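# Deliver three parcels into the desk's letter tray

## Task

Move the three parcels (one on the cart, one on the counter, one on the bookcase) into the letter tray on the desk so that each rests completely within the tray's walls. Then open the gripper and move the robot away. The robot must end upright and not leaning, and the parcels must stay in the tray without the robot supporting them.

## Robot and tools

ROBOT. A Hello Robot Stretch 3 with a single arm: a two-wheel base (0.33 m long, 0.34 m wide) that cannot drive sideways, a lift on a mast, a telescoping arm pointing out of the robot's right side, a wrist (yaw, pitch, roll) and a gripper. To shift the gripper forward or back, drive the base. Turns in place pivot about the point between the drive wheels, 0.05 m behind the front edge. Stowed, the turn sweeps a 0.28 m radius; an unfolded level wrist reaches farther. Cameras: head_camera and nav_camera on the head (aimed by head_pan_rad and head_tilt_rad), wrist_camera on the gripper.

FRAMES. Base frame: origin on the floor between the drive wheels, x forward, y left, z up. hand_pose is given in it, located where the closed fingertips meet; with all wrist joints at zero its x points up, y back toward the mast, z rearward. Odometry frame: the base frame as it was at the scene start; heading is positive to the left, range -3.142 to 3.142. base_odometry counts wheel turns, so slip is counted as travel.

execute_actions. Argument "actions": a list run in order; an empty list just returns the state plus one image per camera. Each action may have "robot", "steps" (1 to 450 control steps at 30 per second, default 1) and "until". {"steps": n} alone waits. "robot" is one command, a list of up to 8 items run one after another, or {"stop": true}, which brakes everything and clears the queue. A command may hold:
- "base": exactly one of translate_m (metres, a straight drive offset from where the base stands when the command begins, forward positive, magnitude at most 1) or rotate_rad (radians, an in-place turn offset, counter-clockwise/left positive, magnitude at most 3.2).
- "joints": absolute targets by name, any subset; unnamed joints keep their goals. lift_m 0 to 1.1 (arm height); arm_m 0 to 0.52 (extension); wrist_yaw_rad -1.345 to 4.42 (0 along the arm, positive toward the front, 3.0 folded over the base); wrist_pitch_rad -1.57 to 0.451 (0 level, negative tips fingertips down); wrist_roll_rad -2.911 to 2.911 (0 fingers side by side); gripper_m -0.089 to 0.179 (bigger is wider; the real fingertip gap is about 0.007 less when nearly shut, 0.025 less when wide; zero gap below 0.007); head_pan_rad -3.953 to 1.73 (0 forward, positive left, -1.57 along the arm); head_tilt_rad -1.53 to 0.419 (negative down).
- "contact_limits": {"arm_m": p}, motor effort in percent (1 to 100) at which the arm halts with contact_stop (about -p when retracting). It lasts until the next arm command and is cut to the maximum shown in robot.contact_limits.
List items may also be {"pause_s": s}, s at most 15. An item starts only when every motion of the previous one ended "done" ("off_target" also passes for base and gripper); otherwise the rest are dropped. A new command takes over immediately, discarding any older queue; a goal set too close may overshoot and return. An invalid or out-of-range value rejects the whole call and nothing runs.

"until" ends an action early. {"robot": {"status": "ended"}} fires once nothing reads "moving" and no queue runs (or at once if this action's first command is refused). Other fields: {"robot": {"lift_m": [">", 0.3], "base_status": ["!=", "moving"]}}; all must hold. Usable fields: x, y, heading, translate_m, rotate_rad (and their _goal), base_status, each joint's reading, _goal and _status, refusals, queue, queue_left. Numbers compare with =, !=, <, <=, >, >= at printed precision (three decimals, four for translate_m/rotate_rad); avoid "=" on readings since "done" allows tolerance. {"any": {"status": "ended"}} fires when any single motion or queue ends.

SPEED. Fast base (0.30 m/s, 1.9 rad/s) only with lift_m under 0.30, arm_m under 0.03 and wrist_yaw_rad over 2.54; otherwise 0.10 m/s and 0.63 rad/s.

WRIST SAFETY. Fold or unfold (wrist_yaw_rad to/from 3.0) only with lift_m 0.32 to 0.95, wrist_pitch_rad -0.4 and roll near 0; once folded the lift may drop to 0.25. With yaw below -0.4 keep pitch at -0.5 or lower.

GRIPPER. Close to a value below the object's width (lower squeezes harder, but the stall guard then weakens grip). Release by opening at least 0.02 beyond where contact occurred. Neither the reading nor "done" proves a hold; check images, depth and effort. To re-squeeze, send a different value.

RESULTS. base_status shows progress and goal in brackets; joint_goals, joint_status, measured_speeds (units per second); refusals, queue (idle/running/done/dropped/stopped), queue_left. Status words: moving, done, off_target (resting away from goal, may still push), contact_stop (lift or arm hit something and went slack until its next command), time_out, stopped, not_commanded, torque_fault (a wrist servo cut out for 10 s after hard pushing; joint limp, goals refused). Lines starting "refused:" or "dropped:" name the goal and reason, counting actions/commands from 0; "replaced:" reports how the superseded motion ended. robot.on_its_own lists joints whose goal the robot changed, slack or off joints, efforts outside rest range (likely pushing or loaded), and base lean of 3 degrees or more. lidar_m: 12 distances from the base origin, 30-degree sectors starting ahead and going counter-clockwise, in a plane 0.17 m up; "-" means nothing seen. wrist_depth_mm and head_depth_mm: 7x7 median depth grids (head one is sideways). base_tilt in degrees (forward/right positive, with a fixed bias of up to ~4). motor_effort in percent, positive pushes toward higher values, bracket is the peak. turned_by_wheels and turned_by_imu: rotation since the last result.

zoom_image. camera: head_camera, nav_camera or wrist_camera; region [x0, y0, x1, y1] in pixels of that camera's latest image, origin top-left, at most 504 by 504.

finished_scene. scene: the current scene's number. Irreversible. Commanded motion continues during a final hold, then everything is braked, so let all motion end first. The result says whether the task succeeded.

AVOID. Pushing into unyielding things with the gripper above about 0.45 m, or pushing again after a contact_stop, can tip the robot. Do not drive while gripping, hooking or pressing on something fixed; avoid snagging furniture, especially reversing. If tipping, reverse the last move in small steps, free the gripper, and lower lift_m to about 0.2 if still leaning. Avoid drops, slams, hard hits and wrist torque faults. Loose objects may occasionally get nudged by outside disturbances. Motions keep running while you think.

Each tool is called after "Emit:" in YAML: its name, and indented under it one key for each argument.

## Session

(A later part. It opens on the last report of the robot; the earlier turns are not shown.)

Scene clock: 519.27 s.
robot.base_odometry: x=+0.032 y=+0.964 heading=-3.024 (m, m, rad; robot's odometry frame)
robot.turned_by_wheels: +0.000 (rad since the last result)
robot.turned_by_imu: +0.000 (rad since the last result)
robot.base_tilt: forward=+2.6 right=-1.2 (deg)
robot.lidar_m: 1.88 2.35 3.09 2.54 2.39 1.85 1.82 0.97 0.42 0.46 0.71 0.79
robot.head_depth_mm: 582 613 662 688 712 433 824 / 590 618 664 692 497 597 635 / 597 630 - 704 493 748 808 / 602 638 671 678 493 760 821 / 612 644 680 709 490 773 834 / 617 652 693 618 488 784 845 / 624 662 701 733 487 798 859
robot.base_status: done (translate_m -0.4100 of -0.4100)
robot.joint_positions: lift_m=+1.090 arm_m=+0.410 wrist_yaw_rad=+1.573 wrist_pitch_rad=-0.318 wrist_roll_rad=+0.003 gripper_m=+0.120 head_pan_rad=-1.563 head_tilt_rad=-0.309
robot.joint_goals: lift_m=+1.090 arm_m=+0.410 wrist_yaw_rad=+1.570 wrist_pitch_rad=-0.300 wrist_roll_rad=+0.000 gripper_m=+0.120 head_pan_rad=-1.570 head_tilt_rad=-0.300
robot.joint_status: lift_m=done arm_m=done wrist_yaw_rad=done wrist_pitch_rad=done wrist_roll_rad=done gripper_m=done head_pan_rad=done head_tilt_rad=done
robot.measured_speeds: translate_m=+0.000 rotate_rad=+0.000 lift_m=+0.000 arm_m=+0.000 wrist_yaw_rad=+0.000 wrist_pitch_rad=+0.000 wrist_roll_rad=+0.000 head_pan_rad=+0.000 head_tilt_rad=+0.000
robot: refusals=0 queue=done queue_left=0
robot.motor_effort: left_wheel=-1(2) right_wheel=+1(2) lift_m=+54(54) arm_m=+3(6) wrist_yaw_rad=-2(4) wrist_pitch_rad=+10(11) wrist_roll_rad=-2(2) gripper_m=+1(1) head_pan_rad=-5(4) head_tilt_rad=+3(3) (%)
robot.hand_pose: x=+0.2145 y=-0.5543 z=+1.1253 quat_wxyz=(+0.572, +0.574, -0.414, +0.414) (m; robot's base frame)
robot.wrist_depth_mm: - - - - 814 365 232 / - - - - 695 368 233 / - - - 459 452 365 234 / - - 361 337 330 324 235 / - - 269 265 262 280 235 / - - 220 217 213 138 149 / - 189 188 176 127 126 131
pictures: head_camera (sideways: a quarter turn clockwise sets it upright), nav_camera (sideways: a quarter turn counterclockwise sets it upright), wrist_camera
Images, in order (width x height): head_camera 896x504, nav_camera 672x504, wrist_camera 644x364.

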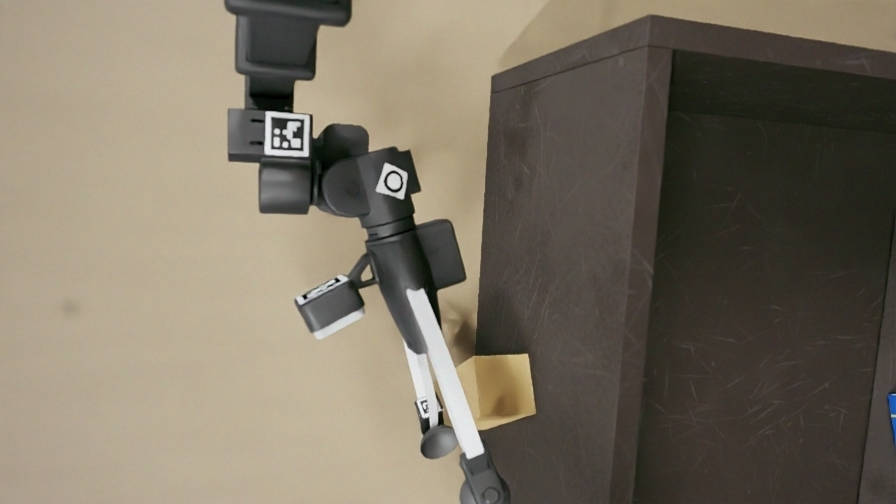

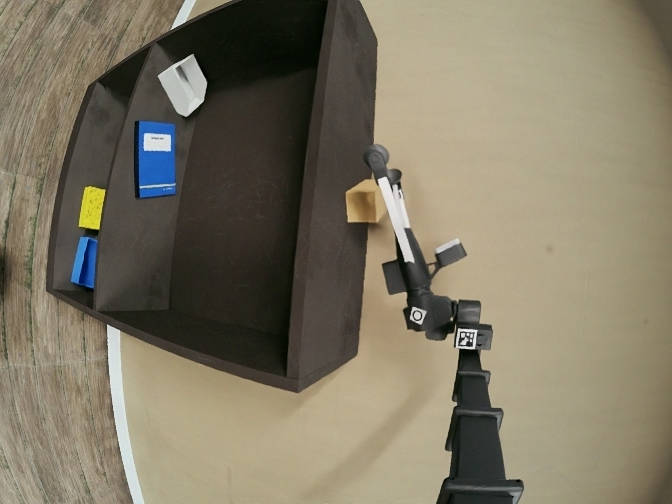

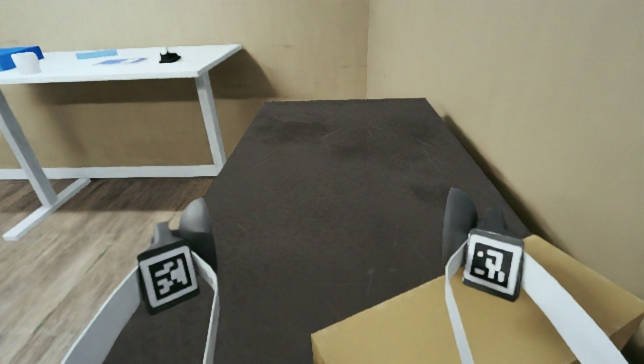

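Emit:
execute_actions:
  actions:
    - {"robot": [{"joints": {"wrist_pitch_rad": -0.15, "lift_m": 1.1}}, {"base": {"translate_m": 0.094}, "joints": {"wrist_yaw_rad": 0.454, "arm_m": 0.265}}], "steps": 450, "until": {"robot": {"status": "ended"}}}

Scene clock: 565.13 s.
robot.base_odometry: x=-0.061 y=+0.953 heading=-3.024 (m, m, rad; robot's odometry frame)
robot.turned_by_wheels: +0.000 (rad since the last result)
robot.turned_by_imu: +0.000 (rad since the last result)
robot.base_tilt: forward=+2.5 right=-1.1 (deg)
robot.lidar_m: 1.79 2.27 3.10 2.56 2.51 1.94 1.91 0.98 0.46 0.51 0.72 0.71
robot.head_depth_mm: 587 615 655 693 498 694 718 / 593 621 - 706 495 741 800 / 601 633 - 658 495 759 813 / 608 642 689 604 493 767 826 / 616 651 689 646 491 778 840 / 624 659 698 734 488 796 847 / 632 668 708 737 513 807 865
robot.base_status: done (translate_m +0.0940 of +0.0940)
robot.joint_positions: lift_m=+1.100 arm_m=+0.265 wrist_yaw_rad=+0.456 wrist_pitch_rad=-0.172 wrist_roll_rad=+0.003 gripper_m=+0.120 head_pan_rad=-1.563 head_tilt_rad=-0.309
robot.joint_goals: lift_m=+1.100 arm_m=+0.265 wrist_yaw_rad=+0.454 wrist_pitch_rad=-0.150 wrist_roll_rad=+0.000 gripper_m=+0.120 head_pan_rad=-1.570 head_tilt_rad=-0.300
robot.joint_status: lift_m=done arm_m=done wrist_yaw_rad=done wrist_pitch_rad=done wrist_roll_rad=done gripper_m=done head_pan_rad=done head_tilt_rad=done
robot.measured_speeds: translate_m=+0.000 rotate_rad=+0.000 lift_m=+0.000 arm_m=+0.000 wrist_yaw_rad=+0.000 wrist_pitch_rad=+0.000 wrist_roll_rad=+0.000 head_pan_rad=+0.000 head_tilt_rad=+0.000
robot: refusals=0 queue=done queue_left=0
robot.motor_effort: left_wheel=-2(9) right_wheel=+1(6) lift_m=+54(57) arm_m=-2(8) wrist_yaw_rad=-2(25) wrist_pitch_rad=+12(13) wrist_roll_rad=-2(2) gripper_m=+0(6) head_pan_rad=-4(4) head_tilt_rad=+3(3) (%)
robot.hand_pose: x=+0.0878 y=-0.6334 z=+1.1707 quat_wxyz=(+0.699, +0.219, -0.673, +0.099) (m; robot's base frame)
robot.wrist_depth_mm: 416 336 282 241 214 191 172 / 459 365 304 258 225 200 179 / 512 400 324 276 238 209 187 / 579 441 351 294 252 221 196 / 397 416 370 315 270 224 206 / 307 317 296 223 283 255 213 / 255 246 244 177 230 253 219
pictures: head_camera (sideways: a quarter turn clockwise sets it upright), nav_camera (sideways: a quarter turn counterclockwise sets it upright), wrist_camera
Images, in order (width x height): head_camera 896x504, nav_camera 672x504, wrist_camera 644x364.

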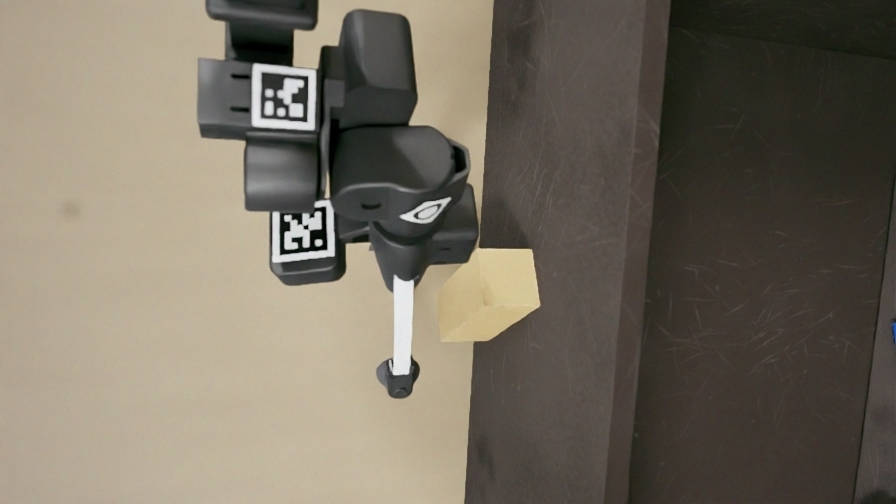

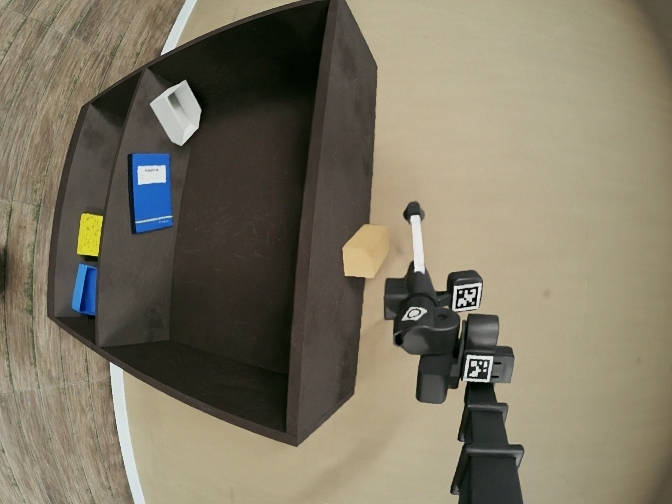

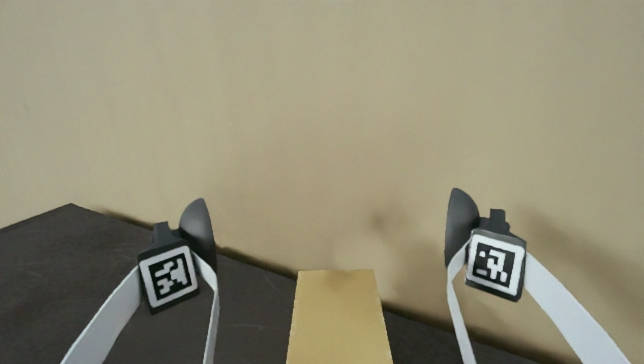

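Emit:
zoom_image:
  camera: "head_camera"
  region: [360, 180, 620, 420]

Region (360, 180, 620, 420) of head_camera's 896x504 image, scaled by 1.938, with more detail than that image has; it fills the top 465 rows of this view, and the rest is white.

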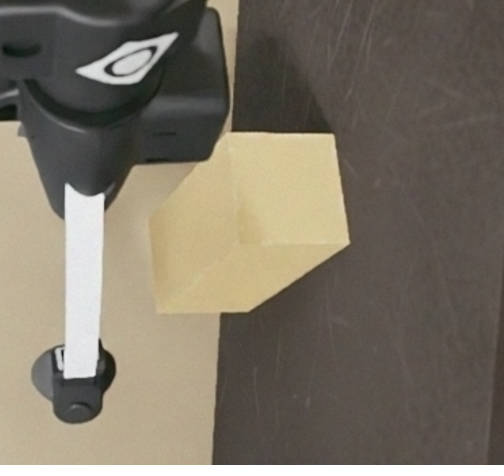

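I'll re-orient first with an empty call.

Emit:
execute_actions:
  actions: []

Scene clock: 585.47 s.
robot.base_odometry: x=-0.061 y=+0.953 heading=-3.024 (m, m, rad; robot's odometry frame)
robot.turned_by_wheels: +0.000 (rad since the last result)
robot.turned_by_imu: +0.000 (rad since the last result)
robot.base_tilt: forward=+2.6 right=-1.2 (deg)
robot.lidar_m: 1.79 2.27 3.10 2.55 2.51 1.95 1.91 0.98 0.46 0.51 0.72 0.71
robot.head_depth_mm: 590 615 655 693 497 693 718 / 595 621 - 703 497 745 798 / 602 634 - 660 495 755 816 / 608 643 693 604 491 768 827 / 614 650 692 645 491 777 841 / 624 659 699 734 487 796 848 / 630 667 708 735 514 810 865
robot.base_status: done (translate_m +0.0940 of +0.0940)
robot.joint_positions: lift_m=+1.100 arm_m=+0.265 wrist_yaw_rad=+0.456 wrist_pitch_rad=-0.172 wrist_roll_rad=+0.003 gripper_m=+0.120 head_pan_rad=-1.563 head_tilt_rad=-0.309
robot.joint_goals: lift_m=+1.100 arm_m=+0.265 wrist_yaw_rad=+0.454 wrist_pitch_rad=-0.150 wrist_roll_rad=+0.000 gripper_m=+0.120 head_pan_rad=-1.570 head_tilt_rad=-0.300
robot.joint_status: lift_m=done arm_m=done wrist_yaw_rad=done wrist_pitch_rad=done wrist_roll_rad=done gripper_m=done head_pan_rad=done head_tilt_rad=done
robot.measured_speeds: translate_m=+0.000 rotate_rad=+0.000 lift_m=+0.000 arm_m=+0.000 wrist_yaw_rad=+0.000 wrist_pitch_rad=+0.000 wrist_roll_rad=+0.000 head_pan_rad=+0.000 head_tilt_rad=+0.000
robot: refusals=0 queue=done queue_left=0
robot.motor_effort: left_wheel=-2(2) right_wheel=+0(0) lift_m=+54(54) arm_m=-3(3) wrist_yaw_rad=-2(2) wrist_pitch_rad=+12(12) wrist_roll_rad=-2(2) gripper_m=+0(0) head_pan_rad=-4(4) head_tilt_rad=+3(3) (%)
robot.hand_pose: x=+0.0878 y=-0.6334 z=+1.1707 quat_wxyz=(+0.699, +0.219, -0.673, +0.099) (m; robot's base frame)
robot.wrist_depth_mm: 412 336 283 244 214 190 171 / 455 365 302 259 226 199 179 / 512 400 326 275 238 210 187 / 577 444 355 294 254 220 195 / 401 419 374 314 269 224 204 / 308 318 297 222 281 256 212 / 254 246 243 176 232 252 220
pictures: head_camera (sideways: a quarter turn clockwise sets it upright), nav_camera (sideways: a quarter turn counterclockwise sets it upright), wrist_camera
Images, in order (width x height): head_camera 896x504, nav_camera 672x504, wrist_camera 644x364.

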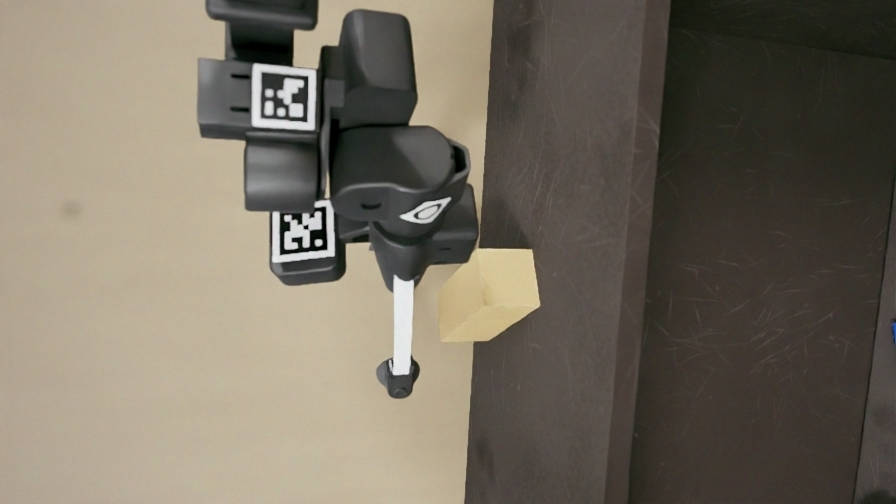

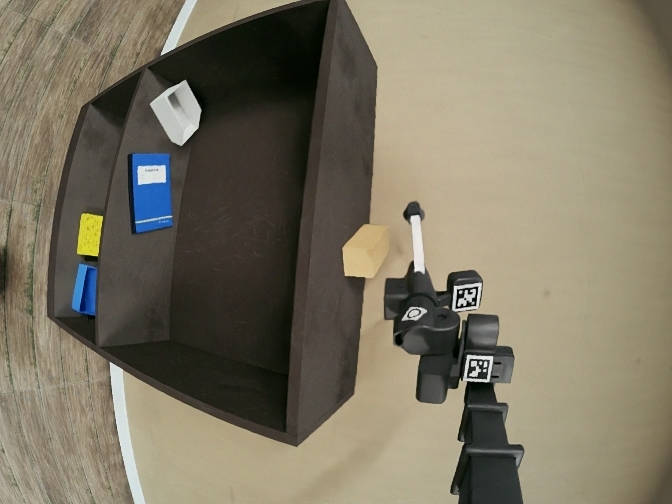

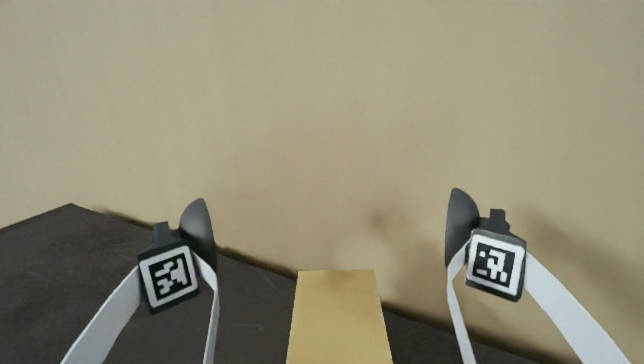

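Emit:
execute_actions:
  actions:
    - {"robot": {"base": {"translate_m": 0.012}, "joints": {"arm_m": 0.289}}, "steps": 120, "until": {"robot": {"status": "ended"}}}

Scene clock: 673.87 s.
robot.base_odometry: x=-0.073 y=+0.952 heading=-3.024 (m, m, rad; robot's odometry frame)
robot.turned_by_wheels: +0.000 (rad since the last result)
robot.turned_by_imu: +0.000 (rad since the last result)
robot.base_tilt: forward=+2.6 right=-1.1 (deg)
robot.lidar_m: 1.78 2.26 3.09 2.56 2.52 1.95 1.92 0.98 0.46 0.51 0.72 0.70
robot.head_depth_mm: 590 615 657 693 499 724 764 / 596 620 - 703 495 744 801 / 602 635 - 683 495 755 814 / 610 643 687 579 493 769 829 / 617 652 690 673 491 780 842 / 622 661 700 736 487 793 850 / 631 668 708 742 515 807 868
robot.base_status: done (translate_m +0.0120 of +0.0120)
robot.joint_positions: lift_m=+1.100 arm_m=+0.289 wrist_yaw_rad=+0.455 wrist_pitch_rad=-0.172 wrist_roll_rad=+0.003 gripper_m=+0.120 head_pan_rad=-1.563 head_tilt_rad=-0.309
robot.joint_goals: lift_m=+1.100 arm_m=+0.289 wrist_yaw_rad=+0.454 wrist_pitch_rad=-0.150 wrist_roll_rad=+0.000 gripper_m=+0.120 head_pan_rad=-1.570 head_tilt_rad=-0.300
robot.joint_status: lift_m=done arm_m=done wrist_yaw_rad=done wrist_pitch_rad=done wrist_roll_rad=done gripper_m=done head_pan_rad=done head_tilt_rad=done
robot.measured_speeds: translate_m=+0.000 rotate_rad=+0.000 lift_m=+0.000 arm_m=+0.000 wrist_yaw_rad=+0.000 wrist_pitch_rad=+0.000 wrist_roll_rad=+0.000 head_pan_rad=+0.000 head_tilt_rad=+0.000
robot: refusals=0 queue=done queue_left=0
robot.motor_effort: left_wheel=-2(4) right_wheel=+1(4) lift_m=+54(54) arm_m=+3(1) wrist_yaw_rad=-2(2) wrist_pitch_rad=+12(12) wrist_roll_rad=-2(2) gripper_m=+0(1) head_pan_rad=-5(4) head_tilt_rad=+3(2) (%)
robot.hand_pose: x=+0.0878 y=-0.6567 z=+1.1707 quat_wxyz=(+0.699, +0.219, -0.673, +0.099) (m; robot's base frame)
robot.wrist_depth_mm: 373 304 256 220 194 172 155 / 412 332 273 234 204 181 162 / 460 363 296 248 215 191 169 / 522 402 321 265 229 198 177 / 397 409 336 287 244 202 185 / 308 317 299 291 258 230 192 / 256 245 243 176 258 234 198
pictures: head_camera (sideways: a quarter turn clockwise sets it upright), nav_camera (sideways: a quarter turn counterclockwise sets it upright), wrist_camera
Images, in order (width x height): head_camera 896x504, nav_camera 672x504, wrist_camera 644x364.

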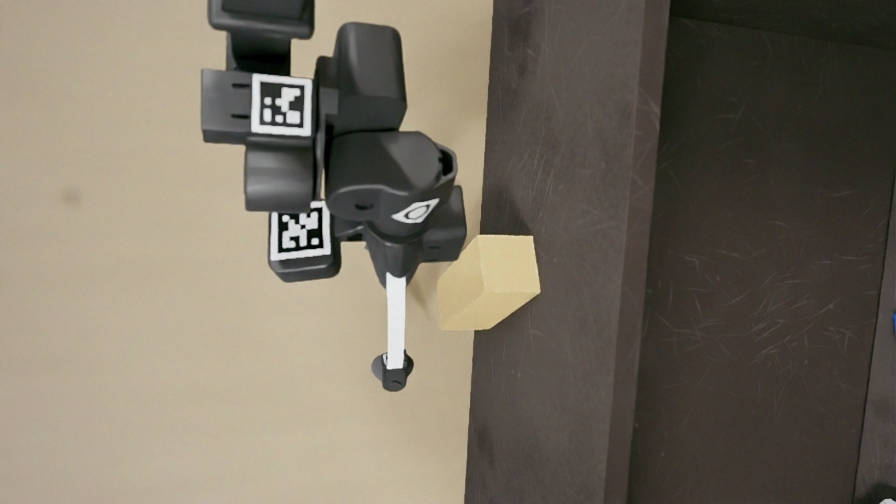

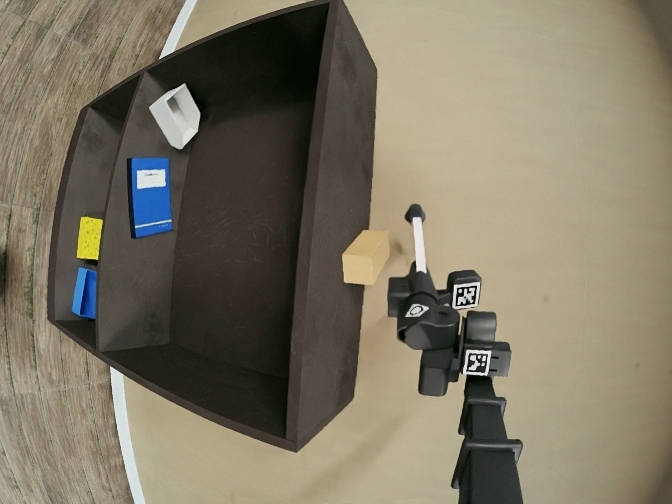

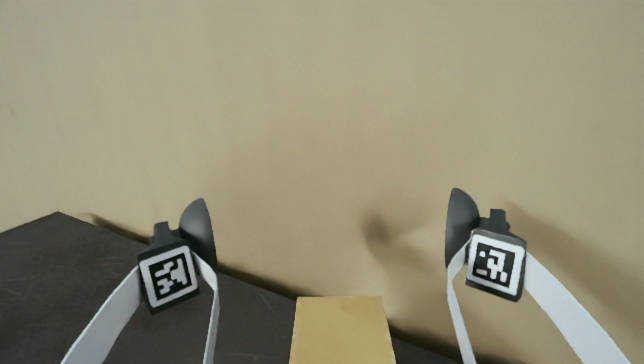

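Emit:
execute_actions:
  actions:
    - {"robot": {"joints": {"wrist_pitch_rad": -0.45}}, "steps": 120, "until": {"robot": {"status": "ended"}}}

Scene clock: 678.30 s.
robot.base_odometry: x=-0.073 y=+0.952 heading=-3.024 (m, m, rad; robot's odometry frame)
robot.turned_by_wheels: +0.000 (rad since the last result)
robot.turned_by_imu: +0.000 (rad since the last result)
robot.base_tilt: forward=+2.6 right=-1.1 (deg)
robot.lidar_m: 1.78 2.26 3.08 2.56 2.52 1.96 1.92 0.98 0.46 0.51 0.72 0.70
robot.head_depth_mm: 587 616 657 691 499 723 763 / 595 622 - 702 495 745 800 / 603 634 - 633 494 753 816 / 611 644 674 579 492 769 830 / 616 652 691 715 490 779 846 / 624 661 703 730 489 797 850 / 632 668 709 741 515 810 868
robot.base_status: done (translate_m +0.0120 of +0.0120)
robot.joint_positions: lift_m=+1.100 arm_m=+0.289 wrist_yaw_rad=+0.455 wrist_pitch_rad=-0.464 wrist_roll_rad=+0.003 gripper_m=+0.120 head_pan_rad=-1.563 head_tilt_rad=-0.309
robot.joint_goals: lift_m=+1.100 arm_m=+0.289 wrist_yaw_rad=+0.454 wrist_pitch_rad=-0.450 wrist_roll_rad=+0.000 gripper_m=+0.120 head_pan_rad=-1.570 head_tilt_rad=-0.300
robot.joint_status: lift_m=done arm_m=done wrist_yaw_rad=done wrist_pitch_rad=done wrist_roll_rad=done gripper_m=done head_pan_rad=done head_tilt_rad=done
robot.measured_speeds: translate_m=+0.000 rotate_rad=+0.000 lift_m=+0.000 arm_m=+0.000 wrist_yaw_rad=+0.000 wrist_pitch_rad=+0.000 wrist_roll_rad=+0.000 head_pan_rad=+0.000 head_tilt_rad=+0.000
robot: refusals=0 queue=done queue_left=0
robot.motor_effort: left_wheel=-2(2) right_wheel=+0(1) lift_m=+54(54) arm_m=+3(3) wrist_yaw_rad=-1(1) wrist_pitch_rad=+8(10) wrist_roll_rad=-2(2) gripper_m=+0(0) head_pan_rad=-4(4) head_tilt_rad=+3(2) (%)
robot.hand_pose: x=+0.0745 y=-0.6298 z=+1.1021 quat_wxyz=(+0.706, +0.314, -0.634, -0.004) (m; robot's base frame)
robot.wrist_depth_mm: 384 313 261 224 199 176 158 / 449 366 296 251 216 190 170 / 346 341 326 277 237 207 183 / 274 271 266 180 259 228 199 / 229 231 223 150 210 236 218 / 195 200 189 128 176 179 182 / 174 168 163 113 118 162 160
pictures: head_camera (sideways: a quarter turn clockwise sets it upright), nav_camera (sideways: a quarter turn counterclockwise sets it upright), wrist_camera
Images, in order (width x height): head_camera 896x504, nav_camera 672x504, wrist_camera 644x364.

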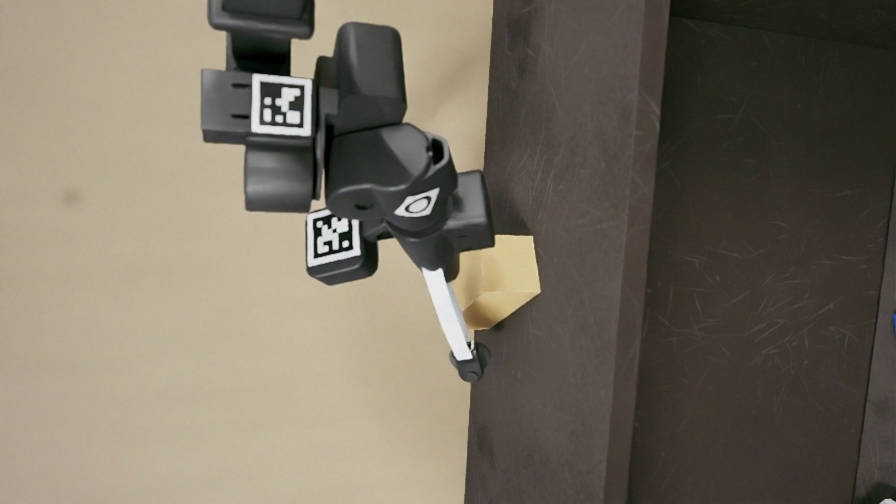

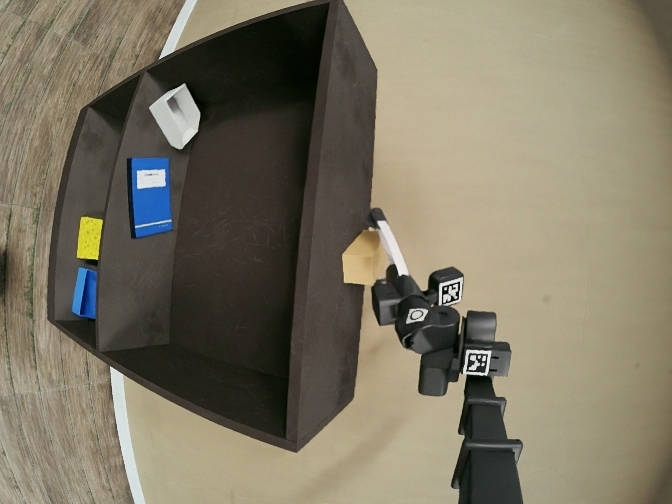

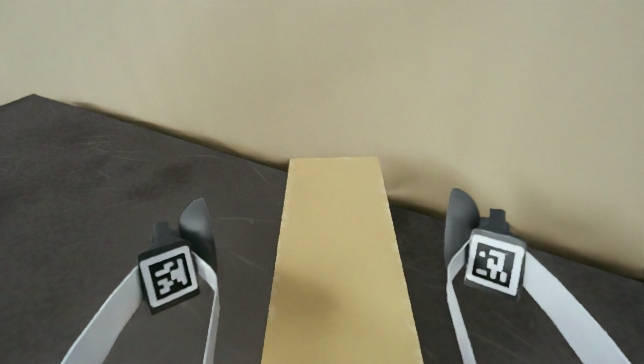

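Emit:
execute_actions:
  actions:
    - {"robot": {"joints": {"lift_m": 1.073}}, "steps": 120, "until": {"robot": {"status": "ended"}}}

Scene clock: 686.80 s.
robot.base_odometry: x=-0.073 y=+0.952 heading=-3.024 (m, m, rad; robot's odometry frame)
robot.turned_by_wheels: +0.000 (rad since the last result)
robot.turned_by_imu: +0.000 (rad since the last result)
robot.base_tilt: forward=+2.4 right=-1.1 (deg)
robot.lidar_m: 1.78 2.26 3.08 2.56 2.52 1.95 1.92 0.98 0.46 0.51 0.73 0.71
robot.head_depth_mm: 587 621 665 696 498 723 764 / 595 628 - 707 496 746 804 / 603 635 661 - 493 758 816 / 612 646 676 711 492 767 829 / 615 652 694 719 491 782 842 / 621 660 701 734 489 796 852 / 632 668 710 738 515 805 863
robot.base_status: done (translate_m +0.0120 of +0.0120)
robot.joint_positions: lift_m=+1.074 arm_m=+0.289 wrist_yaw_rad=+0.455 wrist_pitch_rad=-0.454 wrist_roll_rad=+0.003 gripper_m=+0.120 head_pan_rad=-1.563 head_tilt_rad=-0.309
robot.joint_goals: lift_m=+1.073 arm_m=+0.289 wrist_yaw_rad=+0.454 wrist_pitch_rad=-0.450 wrist_roll_rad=+0.000 gripper_m=+0.120 head_pan_rad=-1.570 head_tilt_rad=-0.300
robot.joint_status: lift_m=done arm_m=done wrist_yaw_rad=done wrist_pitch_rad=done wrist_roll_rad=done gripper_m=done head_pan_rad=done head_tilt_rad=done
robot.measured_speeds: translate_m=+0.000 rotate_rad=+0.000 lift_m=+0.000 arm_m=+0.000 wrist_yaw_rad=+0.000 wrist_pitch_rad=+0.000 wrist_roll_rad=+0.000 head_pan_rad=+0.000 head_tilt_rad=+0.000
robot: refusals=0 queue=done queue_left=0
robot.motor_effort: left_wheel=-3(3) right_wheel=+3(2) lift_m=+26(54) arm_m=+3(3) wrist_yaw_rad=-2(2) wrist_pitch_rad=+2(8) wrist_roll_rad=-2(2) gripper_m=-1(1) head_pan_rad=-4(5) head_tilt_rad=+3(2) (%)
robot.hand_pose: x=+0.0751 y=-0.6310 z=+1.0782 quat_wxyz=(+0.706, +0.311, -0.636, +0.000) (m; robot's base frame)
robot.wrist_depth_mm: 383 310 263 225 198 176 158 / 418 359 293 249 216 191 170 / 303 297 307 178 232 207 183 / 237 233 230 142 214 225 198 / 197 198 191 118 125 187 204 / 167 168 159 101 103 153 156 / 147 143 139 88 88 138 137
pictures: head_camera (sideways: a quarter turn clockwise sets it upright), nav_camera (sideways: a quarter turn counterclockwise sets it upright), wrist_camera
Images, in order (width x height): head_camera 896x504, nav_camera 672x504, wrist_camera 644x364.

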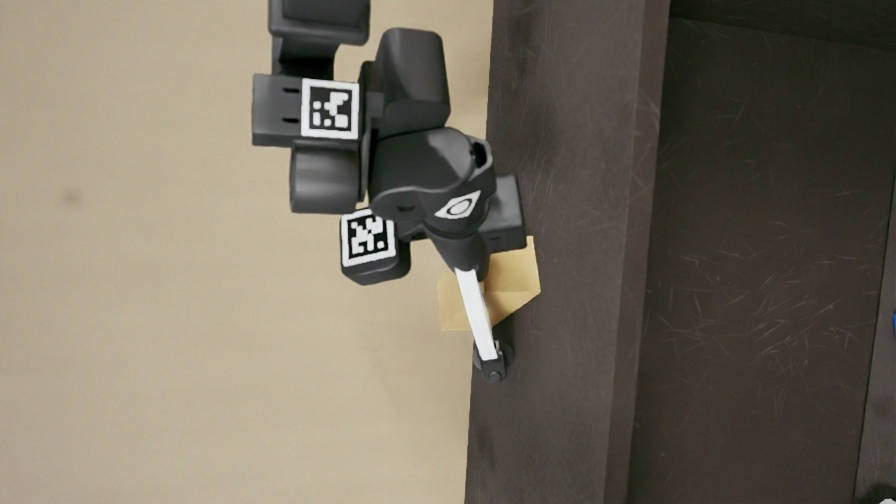

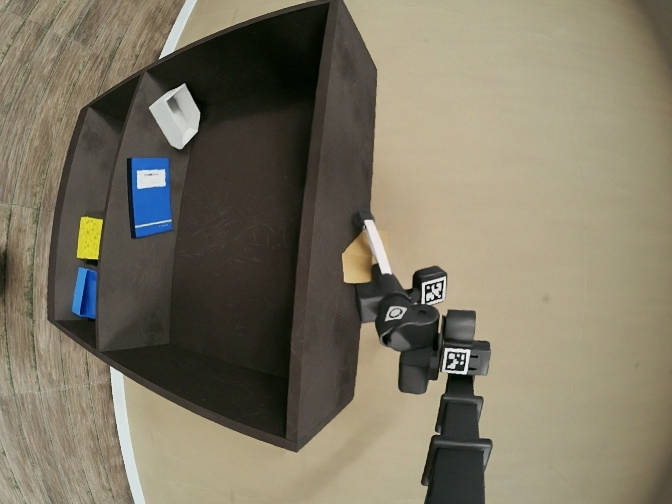

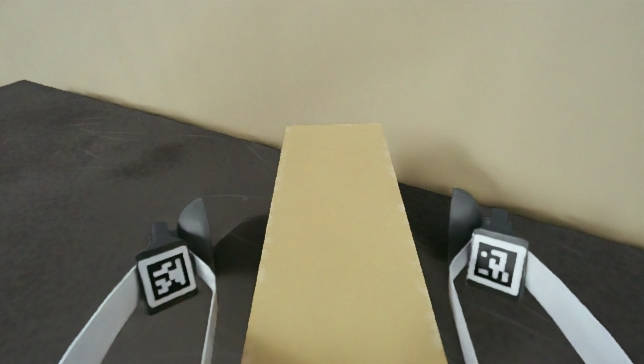

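Emit:
execute_actions:
  actions:
    - {"robot": {"joints": {"gripper_m": 0.03}}, "steps": 90, "until": {"robot": {"status": "ended"}}}

Scene clock: 733.27 s.
robot.base_odometry: x=-0.073 y=+0.952 heading=-3.024 (m, m, rad; robot's odometry frame)
robot.turned_by_wheels: +0.000 (rad since the last result)
robot.turned_by_imu: +0.000 (rad since the last result)
robot.base_tilt: forward=+2.5 right=-1.1 (deg)
robot.lidar_m: 1.78 2.25 3.10 2.56 2.52 1.96 1.92 0.98 0.46 0.51 0.72 0.70
robot.head_depth_mm: 588 620 663 696 497 724 763 / 595 627 - 707 496 744 800 / 600 636 661 - 494 757 815 / 609 643 677 712 493 767 834 / 618 654 691 720 491 780 842 / 624 660 702 730 489 793 850 / 633 670 709 738 513 811 868
robot.base_status: done (translate_m +0.0120 of +0.0120)
robot.joint_positions: lift_m=+1.073 arm_m=+0.289 wrist_yaw_rad=+0.453 wrist_pitch_rad=-0.446 wrist_roll_rad=+0.003 gripper_m=+0.031 head_pan_rad=-1.563 head_tilt_rad=-0.309
robot.joint_goals: lift_m=+1.073 arm_m=+0.289 wrist_yaw_rad=+0.454 wrist_pitch_rad=-0.450 wrist_roll_rad=+0.000 gripper_m=+0.030 head_pan_rad=-1.570 head_tilt_rad=-0.300
robot.joint_status: lift_m=done arm_m=done wrist_yaw_rad=done wrist_pitch_rad=done wrist_roll_rad=done gripper_m=done head_pan_rad=done head_tilt_rad=done
robot.measured_speeds: translate_m=+0.000 rotate_rad=+0.000 lift_m=+0.000 arm_m=+0.000 wrist_yaw_rad=+0.000 wrist_pitch_rad=+0.000 wrist_roll_rad=+0.000 head_pan_rad=+0.000 head_tilt_rad=+0.000
robot: refusals=0 queue=done queue_left=0
robot.motor_effort: left_wheel=-4(4) right_wheel=+2(3) lift_m=+28(27) arm_m=+3(3) wrist_yaw_rad=+0(1) wrist_pitch_rad=-3(3) wrist_roll_rad=-2(2) gripper_m=-30(99) head_pan_rad=-4(5) head_tilt_rad=+2(3) (%)
robot.hand_pose: x=+0.0752 y=-0.6322 z=+1.0799 quat_wxyz=(+0.706, +0.307, -0.638, +0.002) (m; robot's base frame)
robot.wrist_depth_mm: 383 308 261 222 197 175 158 / 421 356 291 248 215 189 169 / 307 301 311 182 231 204 182 / 241 238 233 145 236 225 197 / 198 196 193 120 123 186 204 / 169 167 133 102 104 157 157 / 146 145 139 89 91 139 138
pictures: head_camera (sideways: a quarter turn clockwise sets it upright), nav_camera (sideways: a quarter turn counterclockwise sets it upright), wrist_camera
Images, in order (width x height): head_camera 896x504, nav_camera 672x504, wrist_camera 644x364.

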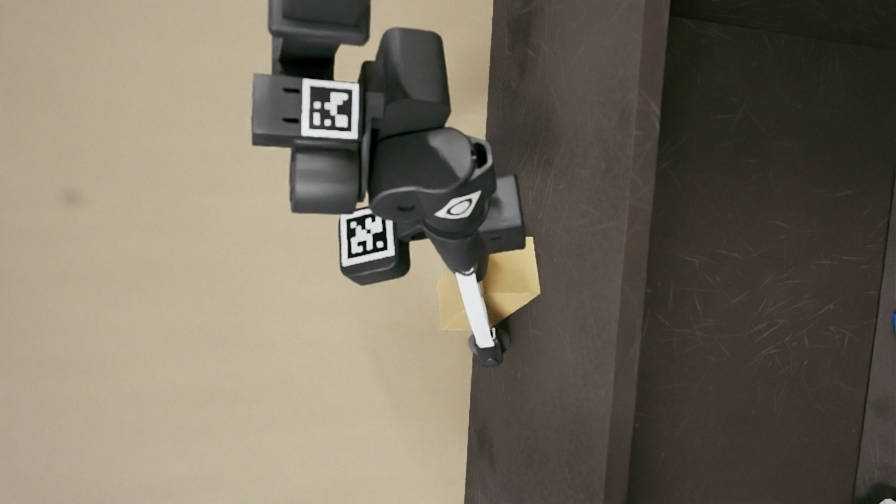

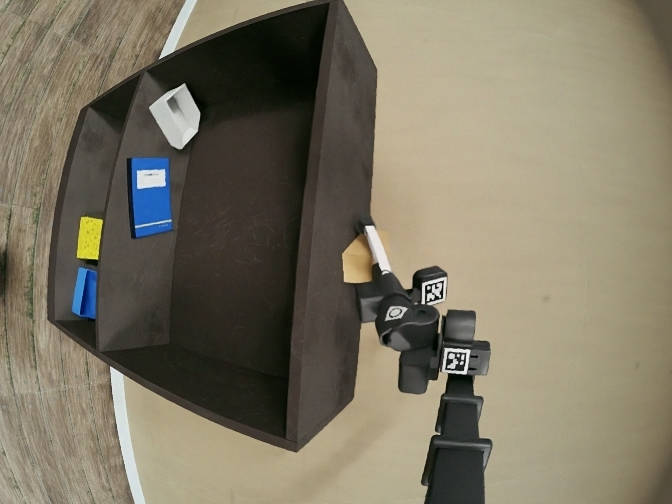

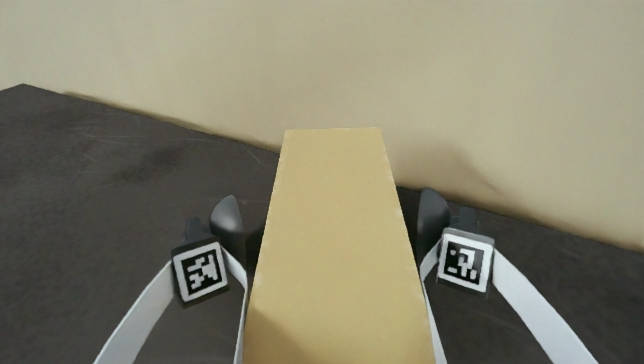

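Emit:
zoom_image:
  camera: "wrist_camera"
  region: [150, 110, 520, 364]

Region (150, 110, 520, 364) of wrist_camera's 644x364 image, scaled by 1.362; it fills the top 346 rows of this view, and the rest is white.

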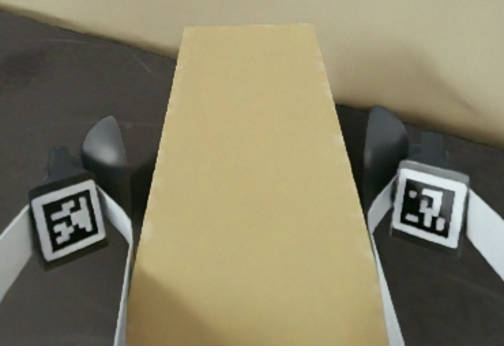

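Emit:
execute_actions:
  actions:
    - {"robot": {"joints": {"lift_m": 1.1}}, "steps": 120, "until": {"robot": {"status": "ended"}}}

Scene clock: 743.20 s.
robot.base_odometry: x=-0.073 y=+0.952 heading=-3.024 (m, m, rad; robot's odometry frame)
robot.turned_by_wheels: +0.000 (rad since the last result)
robot.turned_by_imu: +0.000 (rad since the last result)
robot.base_tilt: forward=+2.5 right=-1.2 (deg)
robot.lidar_m: 1.78 2.26 3.09 2.57 2.53 1.95 1.92 0.98 0.46 0.51 0.72 0.71
robot.head_depth_mm: 590 614 657 690 499 726 767 / 595 620 - 706 496 740 800 / 602 634 - 635 494 757 812 / 607 643 673 548 493 770 828 / 615 652 690 714 491 785 843 / 623 660 699 730 487 793 851 / 631 669 712 737 514 809 864
robot.base_status: done (translate_m +0.0120 of +0.0120)
robot.joint_positions: lift_m=+1.100 arm_m=+0.289 wrist_yaw_rad=+0.454 wrist_pitch_rad=-0.473 wrist_roll_rad=+0.003 gripper_m=+0.034 head_pan_rad=-1.563 head_tilt_rad=-0.309
robot.joint_goals: lift_m=+1.100 arm_m=+0.289 wrist_yaw_rad=+0.454 wrist_pitch_rad=-0.450 wrist_roll_rad=+0.000 gripper_m=+0.033 head_pan_rad=-1.570 head_tilt_rad=-0.300
robot.joint_status: lift_m=done arm_m=done wrist_yaw_rad=done wrist_pitch_rad=done wrist_roll_rad=done gripper_m=done head_pan_rad=done head_tilt_rad=done
robot.measured_speeds: translate_m=+0.000 rotate_rad=+0.000 lift_m=+0.000 arm_m=+0.000 wrist_yaw_rad=+0.000 wrist_pitch_rad=+0.000 wrist_roll_rad=+0.000 head_pan_rad=+0.000 head_tilt_rad=+0.000
robot: refusals=0 queue=done queue_left=0
robot.motor_effort: left_wheel=-3(4) right_wheel=+1(1) lift_m=+55(57) arm_m=+3(3) wrist_yaw_rad=-1(2) wrist_pitch_rad=+13(13) wrist_roll_rad=-2(2) gripper_m=-19(24) head_pan_rad=-4(4) head_tilt_rad=+3(4) (%)
robot.hand_pose: x=+0.0738 y=-0.6289 z=+1.1003 quat_wxyz=(+0.706, +0.316, -0.633, -0.007) (m; robot's base frame)
robot.wrist_depth_mm: 382 315 262 227 198 176 159 / 447 362 297 251 217 191 171 / 340 333 326 268 236 209 184 / 270 266 263 153 254 228 200 / 224 222 223 127 125 237 217 / 192 191 121 108 108 181 180 / 168 166 161 95 94 161 159
pictures: head_camera (sideways: a quarter turn clockwise sets it upright), nav_camera (sideways: a quarter turn counterclockwise sets it upright), wrist_camera
Images, in order (width x height): head_camera 896x504, nav_camera 672x504, wrist_camera 644x364.

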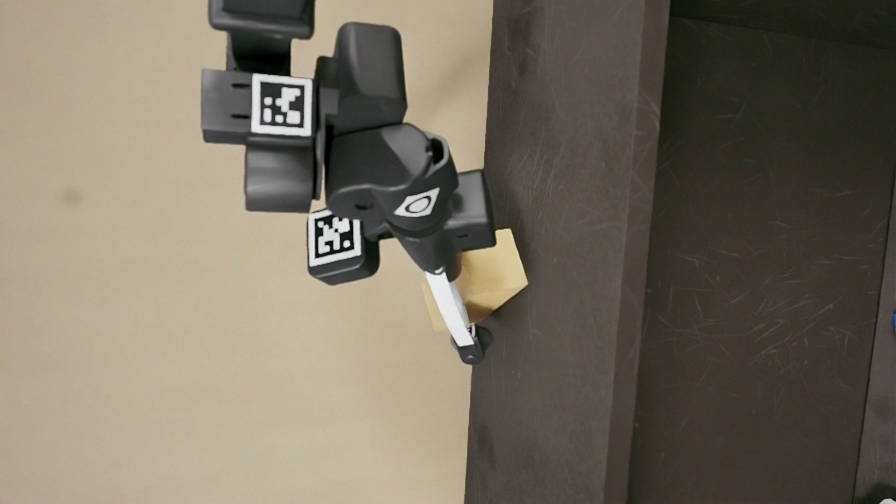

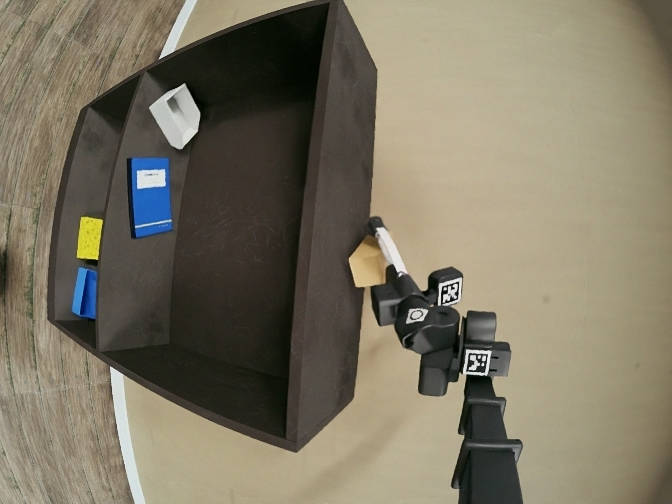

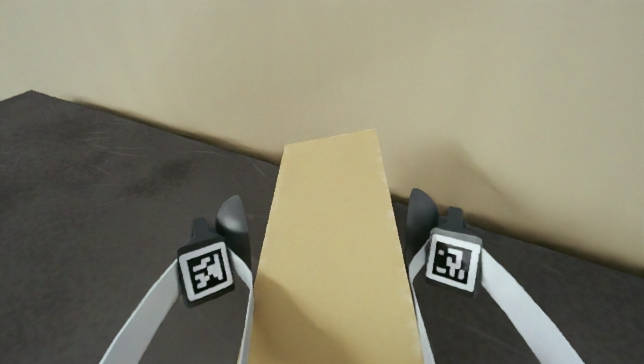

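Emit:
execute_actions:
  actions:
    - {"robot": {"joints": {"arm_m": 0.0}}, "steps": 200, "until": {"robot": {"status": "ended"}}}

Scene clock: 761.03 s.
robot.base_odometry: x=-0.073 y=+0.952 heading=-3.024 (m, m, rad; robot's odometry frame)
robot.turned_by_wheels: +0.000 (rad since the last result)
robot.turned_by_imu: +0.000 (rad since the last result)
robot.base_tilt: forward=+2.5 right=-1.1 (deg)
robot.lidar_m: 1.78 2.25 3.08 2.56 2.54 1.96 1.92 0.98 0.46 0.51 0.72 0.70
robot.head_depth_mm: 588 619 - - - - - / 598 628 - - - - - / 602 636 - - - - - / 609 646 682 - - - - / 616 655 688 - 328 - 847 / 626 659 698 733 447 810 851 / 630 667 709 736 515 818 866
robot.base_status: done (translate_m +0.0120 of +0.0120)
robot.joint_positions: lift_m=+1.100 arm_m=+0.001 wrist_yaw_rad=+0.454 wrist_pitch_rad=-0.474 wrist_roll_rad=+0.003 gripper_m=+0.034 head_pan_rad=-1.563 head_tilt_rad=-0.309
robot.joint_goals: lift_m=+1.100 arm_m=+0.000 wrist_yaw_rad=+0.454 wrist_pitch_rad=-0.450 wrist_roll_rad=+0.000 gripper_m=+0.033 head_pan_rad=-1.570 head_tilt_rad=-0.300
robot.joint_status: lift_m=done arm_m=done wrist_yaw_rad=done wrist_pitch_rad=done wrist_roll_rad=done gripper_m=done head_pan_rad=done head_tilt_rad=done
robot.measured_speeds: translate_m=+0.000 rotate_rad=+0.000 lift_m=+0.000 arm_m=+0.000 wrist_yaw_rad=+0.000 wrist_pitch_rad=+0.000 wrist_roll_rad=+0.000 head_pan_rad=+0.000 head_tilt_rad=+0.000
robot: refusals=0 queue=done queue_left=0
robot.motor_effort: left_wheel=-2(2) right_wheel=+0(1) lift_m=+55(55) arm_m=-2(3) wrist_yaw_rad=-1(1) wrist_pitch_rad=+12(13) wrist_roll_rad=-2(2) gripper_m=-19(19) head_pan_rad=-4(4) head_tilt_rad=+3(3) (%)
robot.hand_pose: x=+0.0737 y=-0.3411 z=+1.1000 quat_wxyz=(+0.706, +0.317, -0.633, -0.008) (m; robot's base frame)
robot.wrist_depth_mm: 925 746 605 521 469 419 377 / - 441 438 421 413 407 387 / - 386 328 321 315 309 304 / - 608 777 153 254 253 248 / - 702 813 127 124 222 208 / - - 121 109 107 579 450 / - - 768 95 93 707 463
pictures: head_camera (sideways: a quarter turn clockwise sets it upright), nav_camera (sideways: a quarter turn counterclockwise sets it upright), wrist_camera
Images, in order (width x height): head_camera 896x504, nav_camera 672x504, wrist_camera 644x364.

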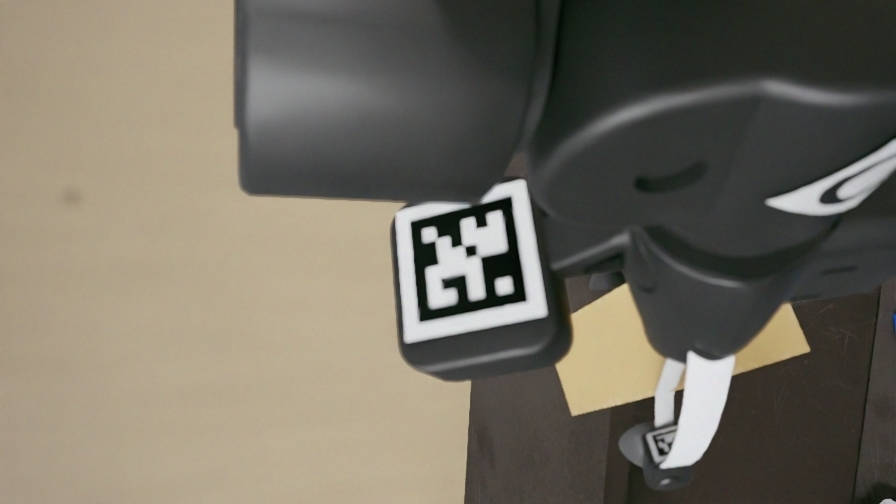

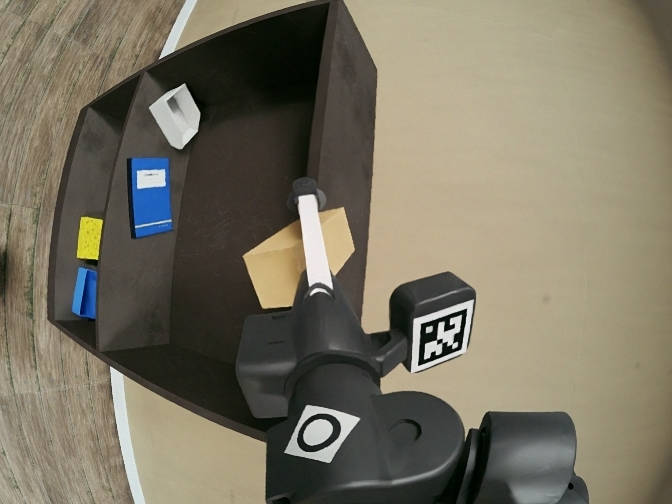

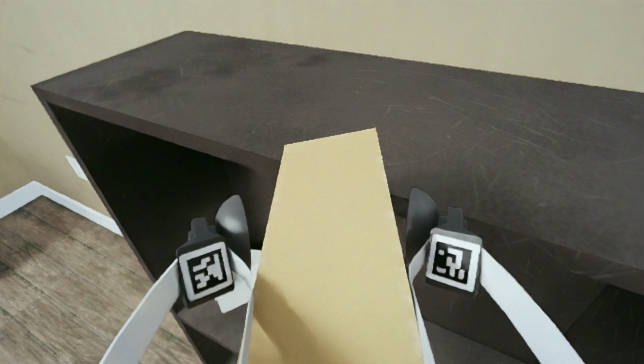

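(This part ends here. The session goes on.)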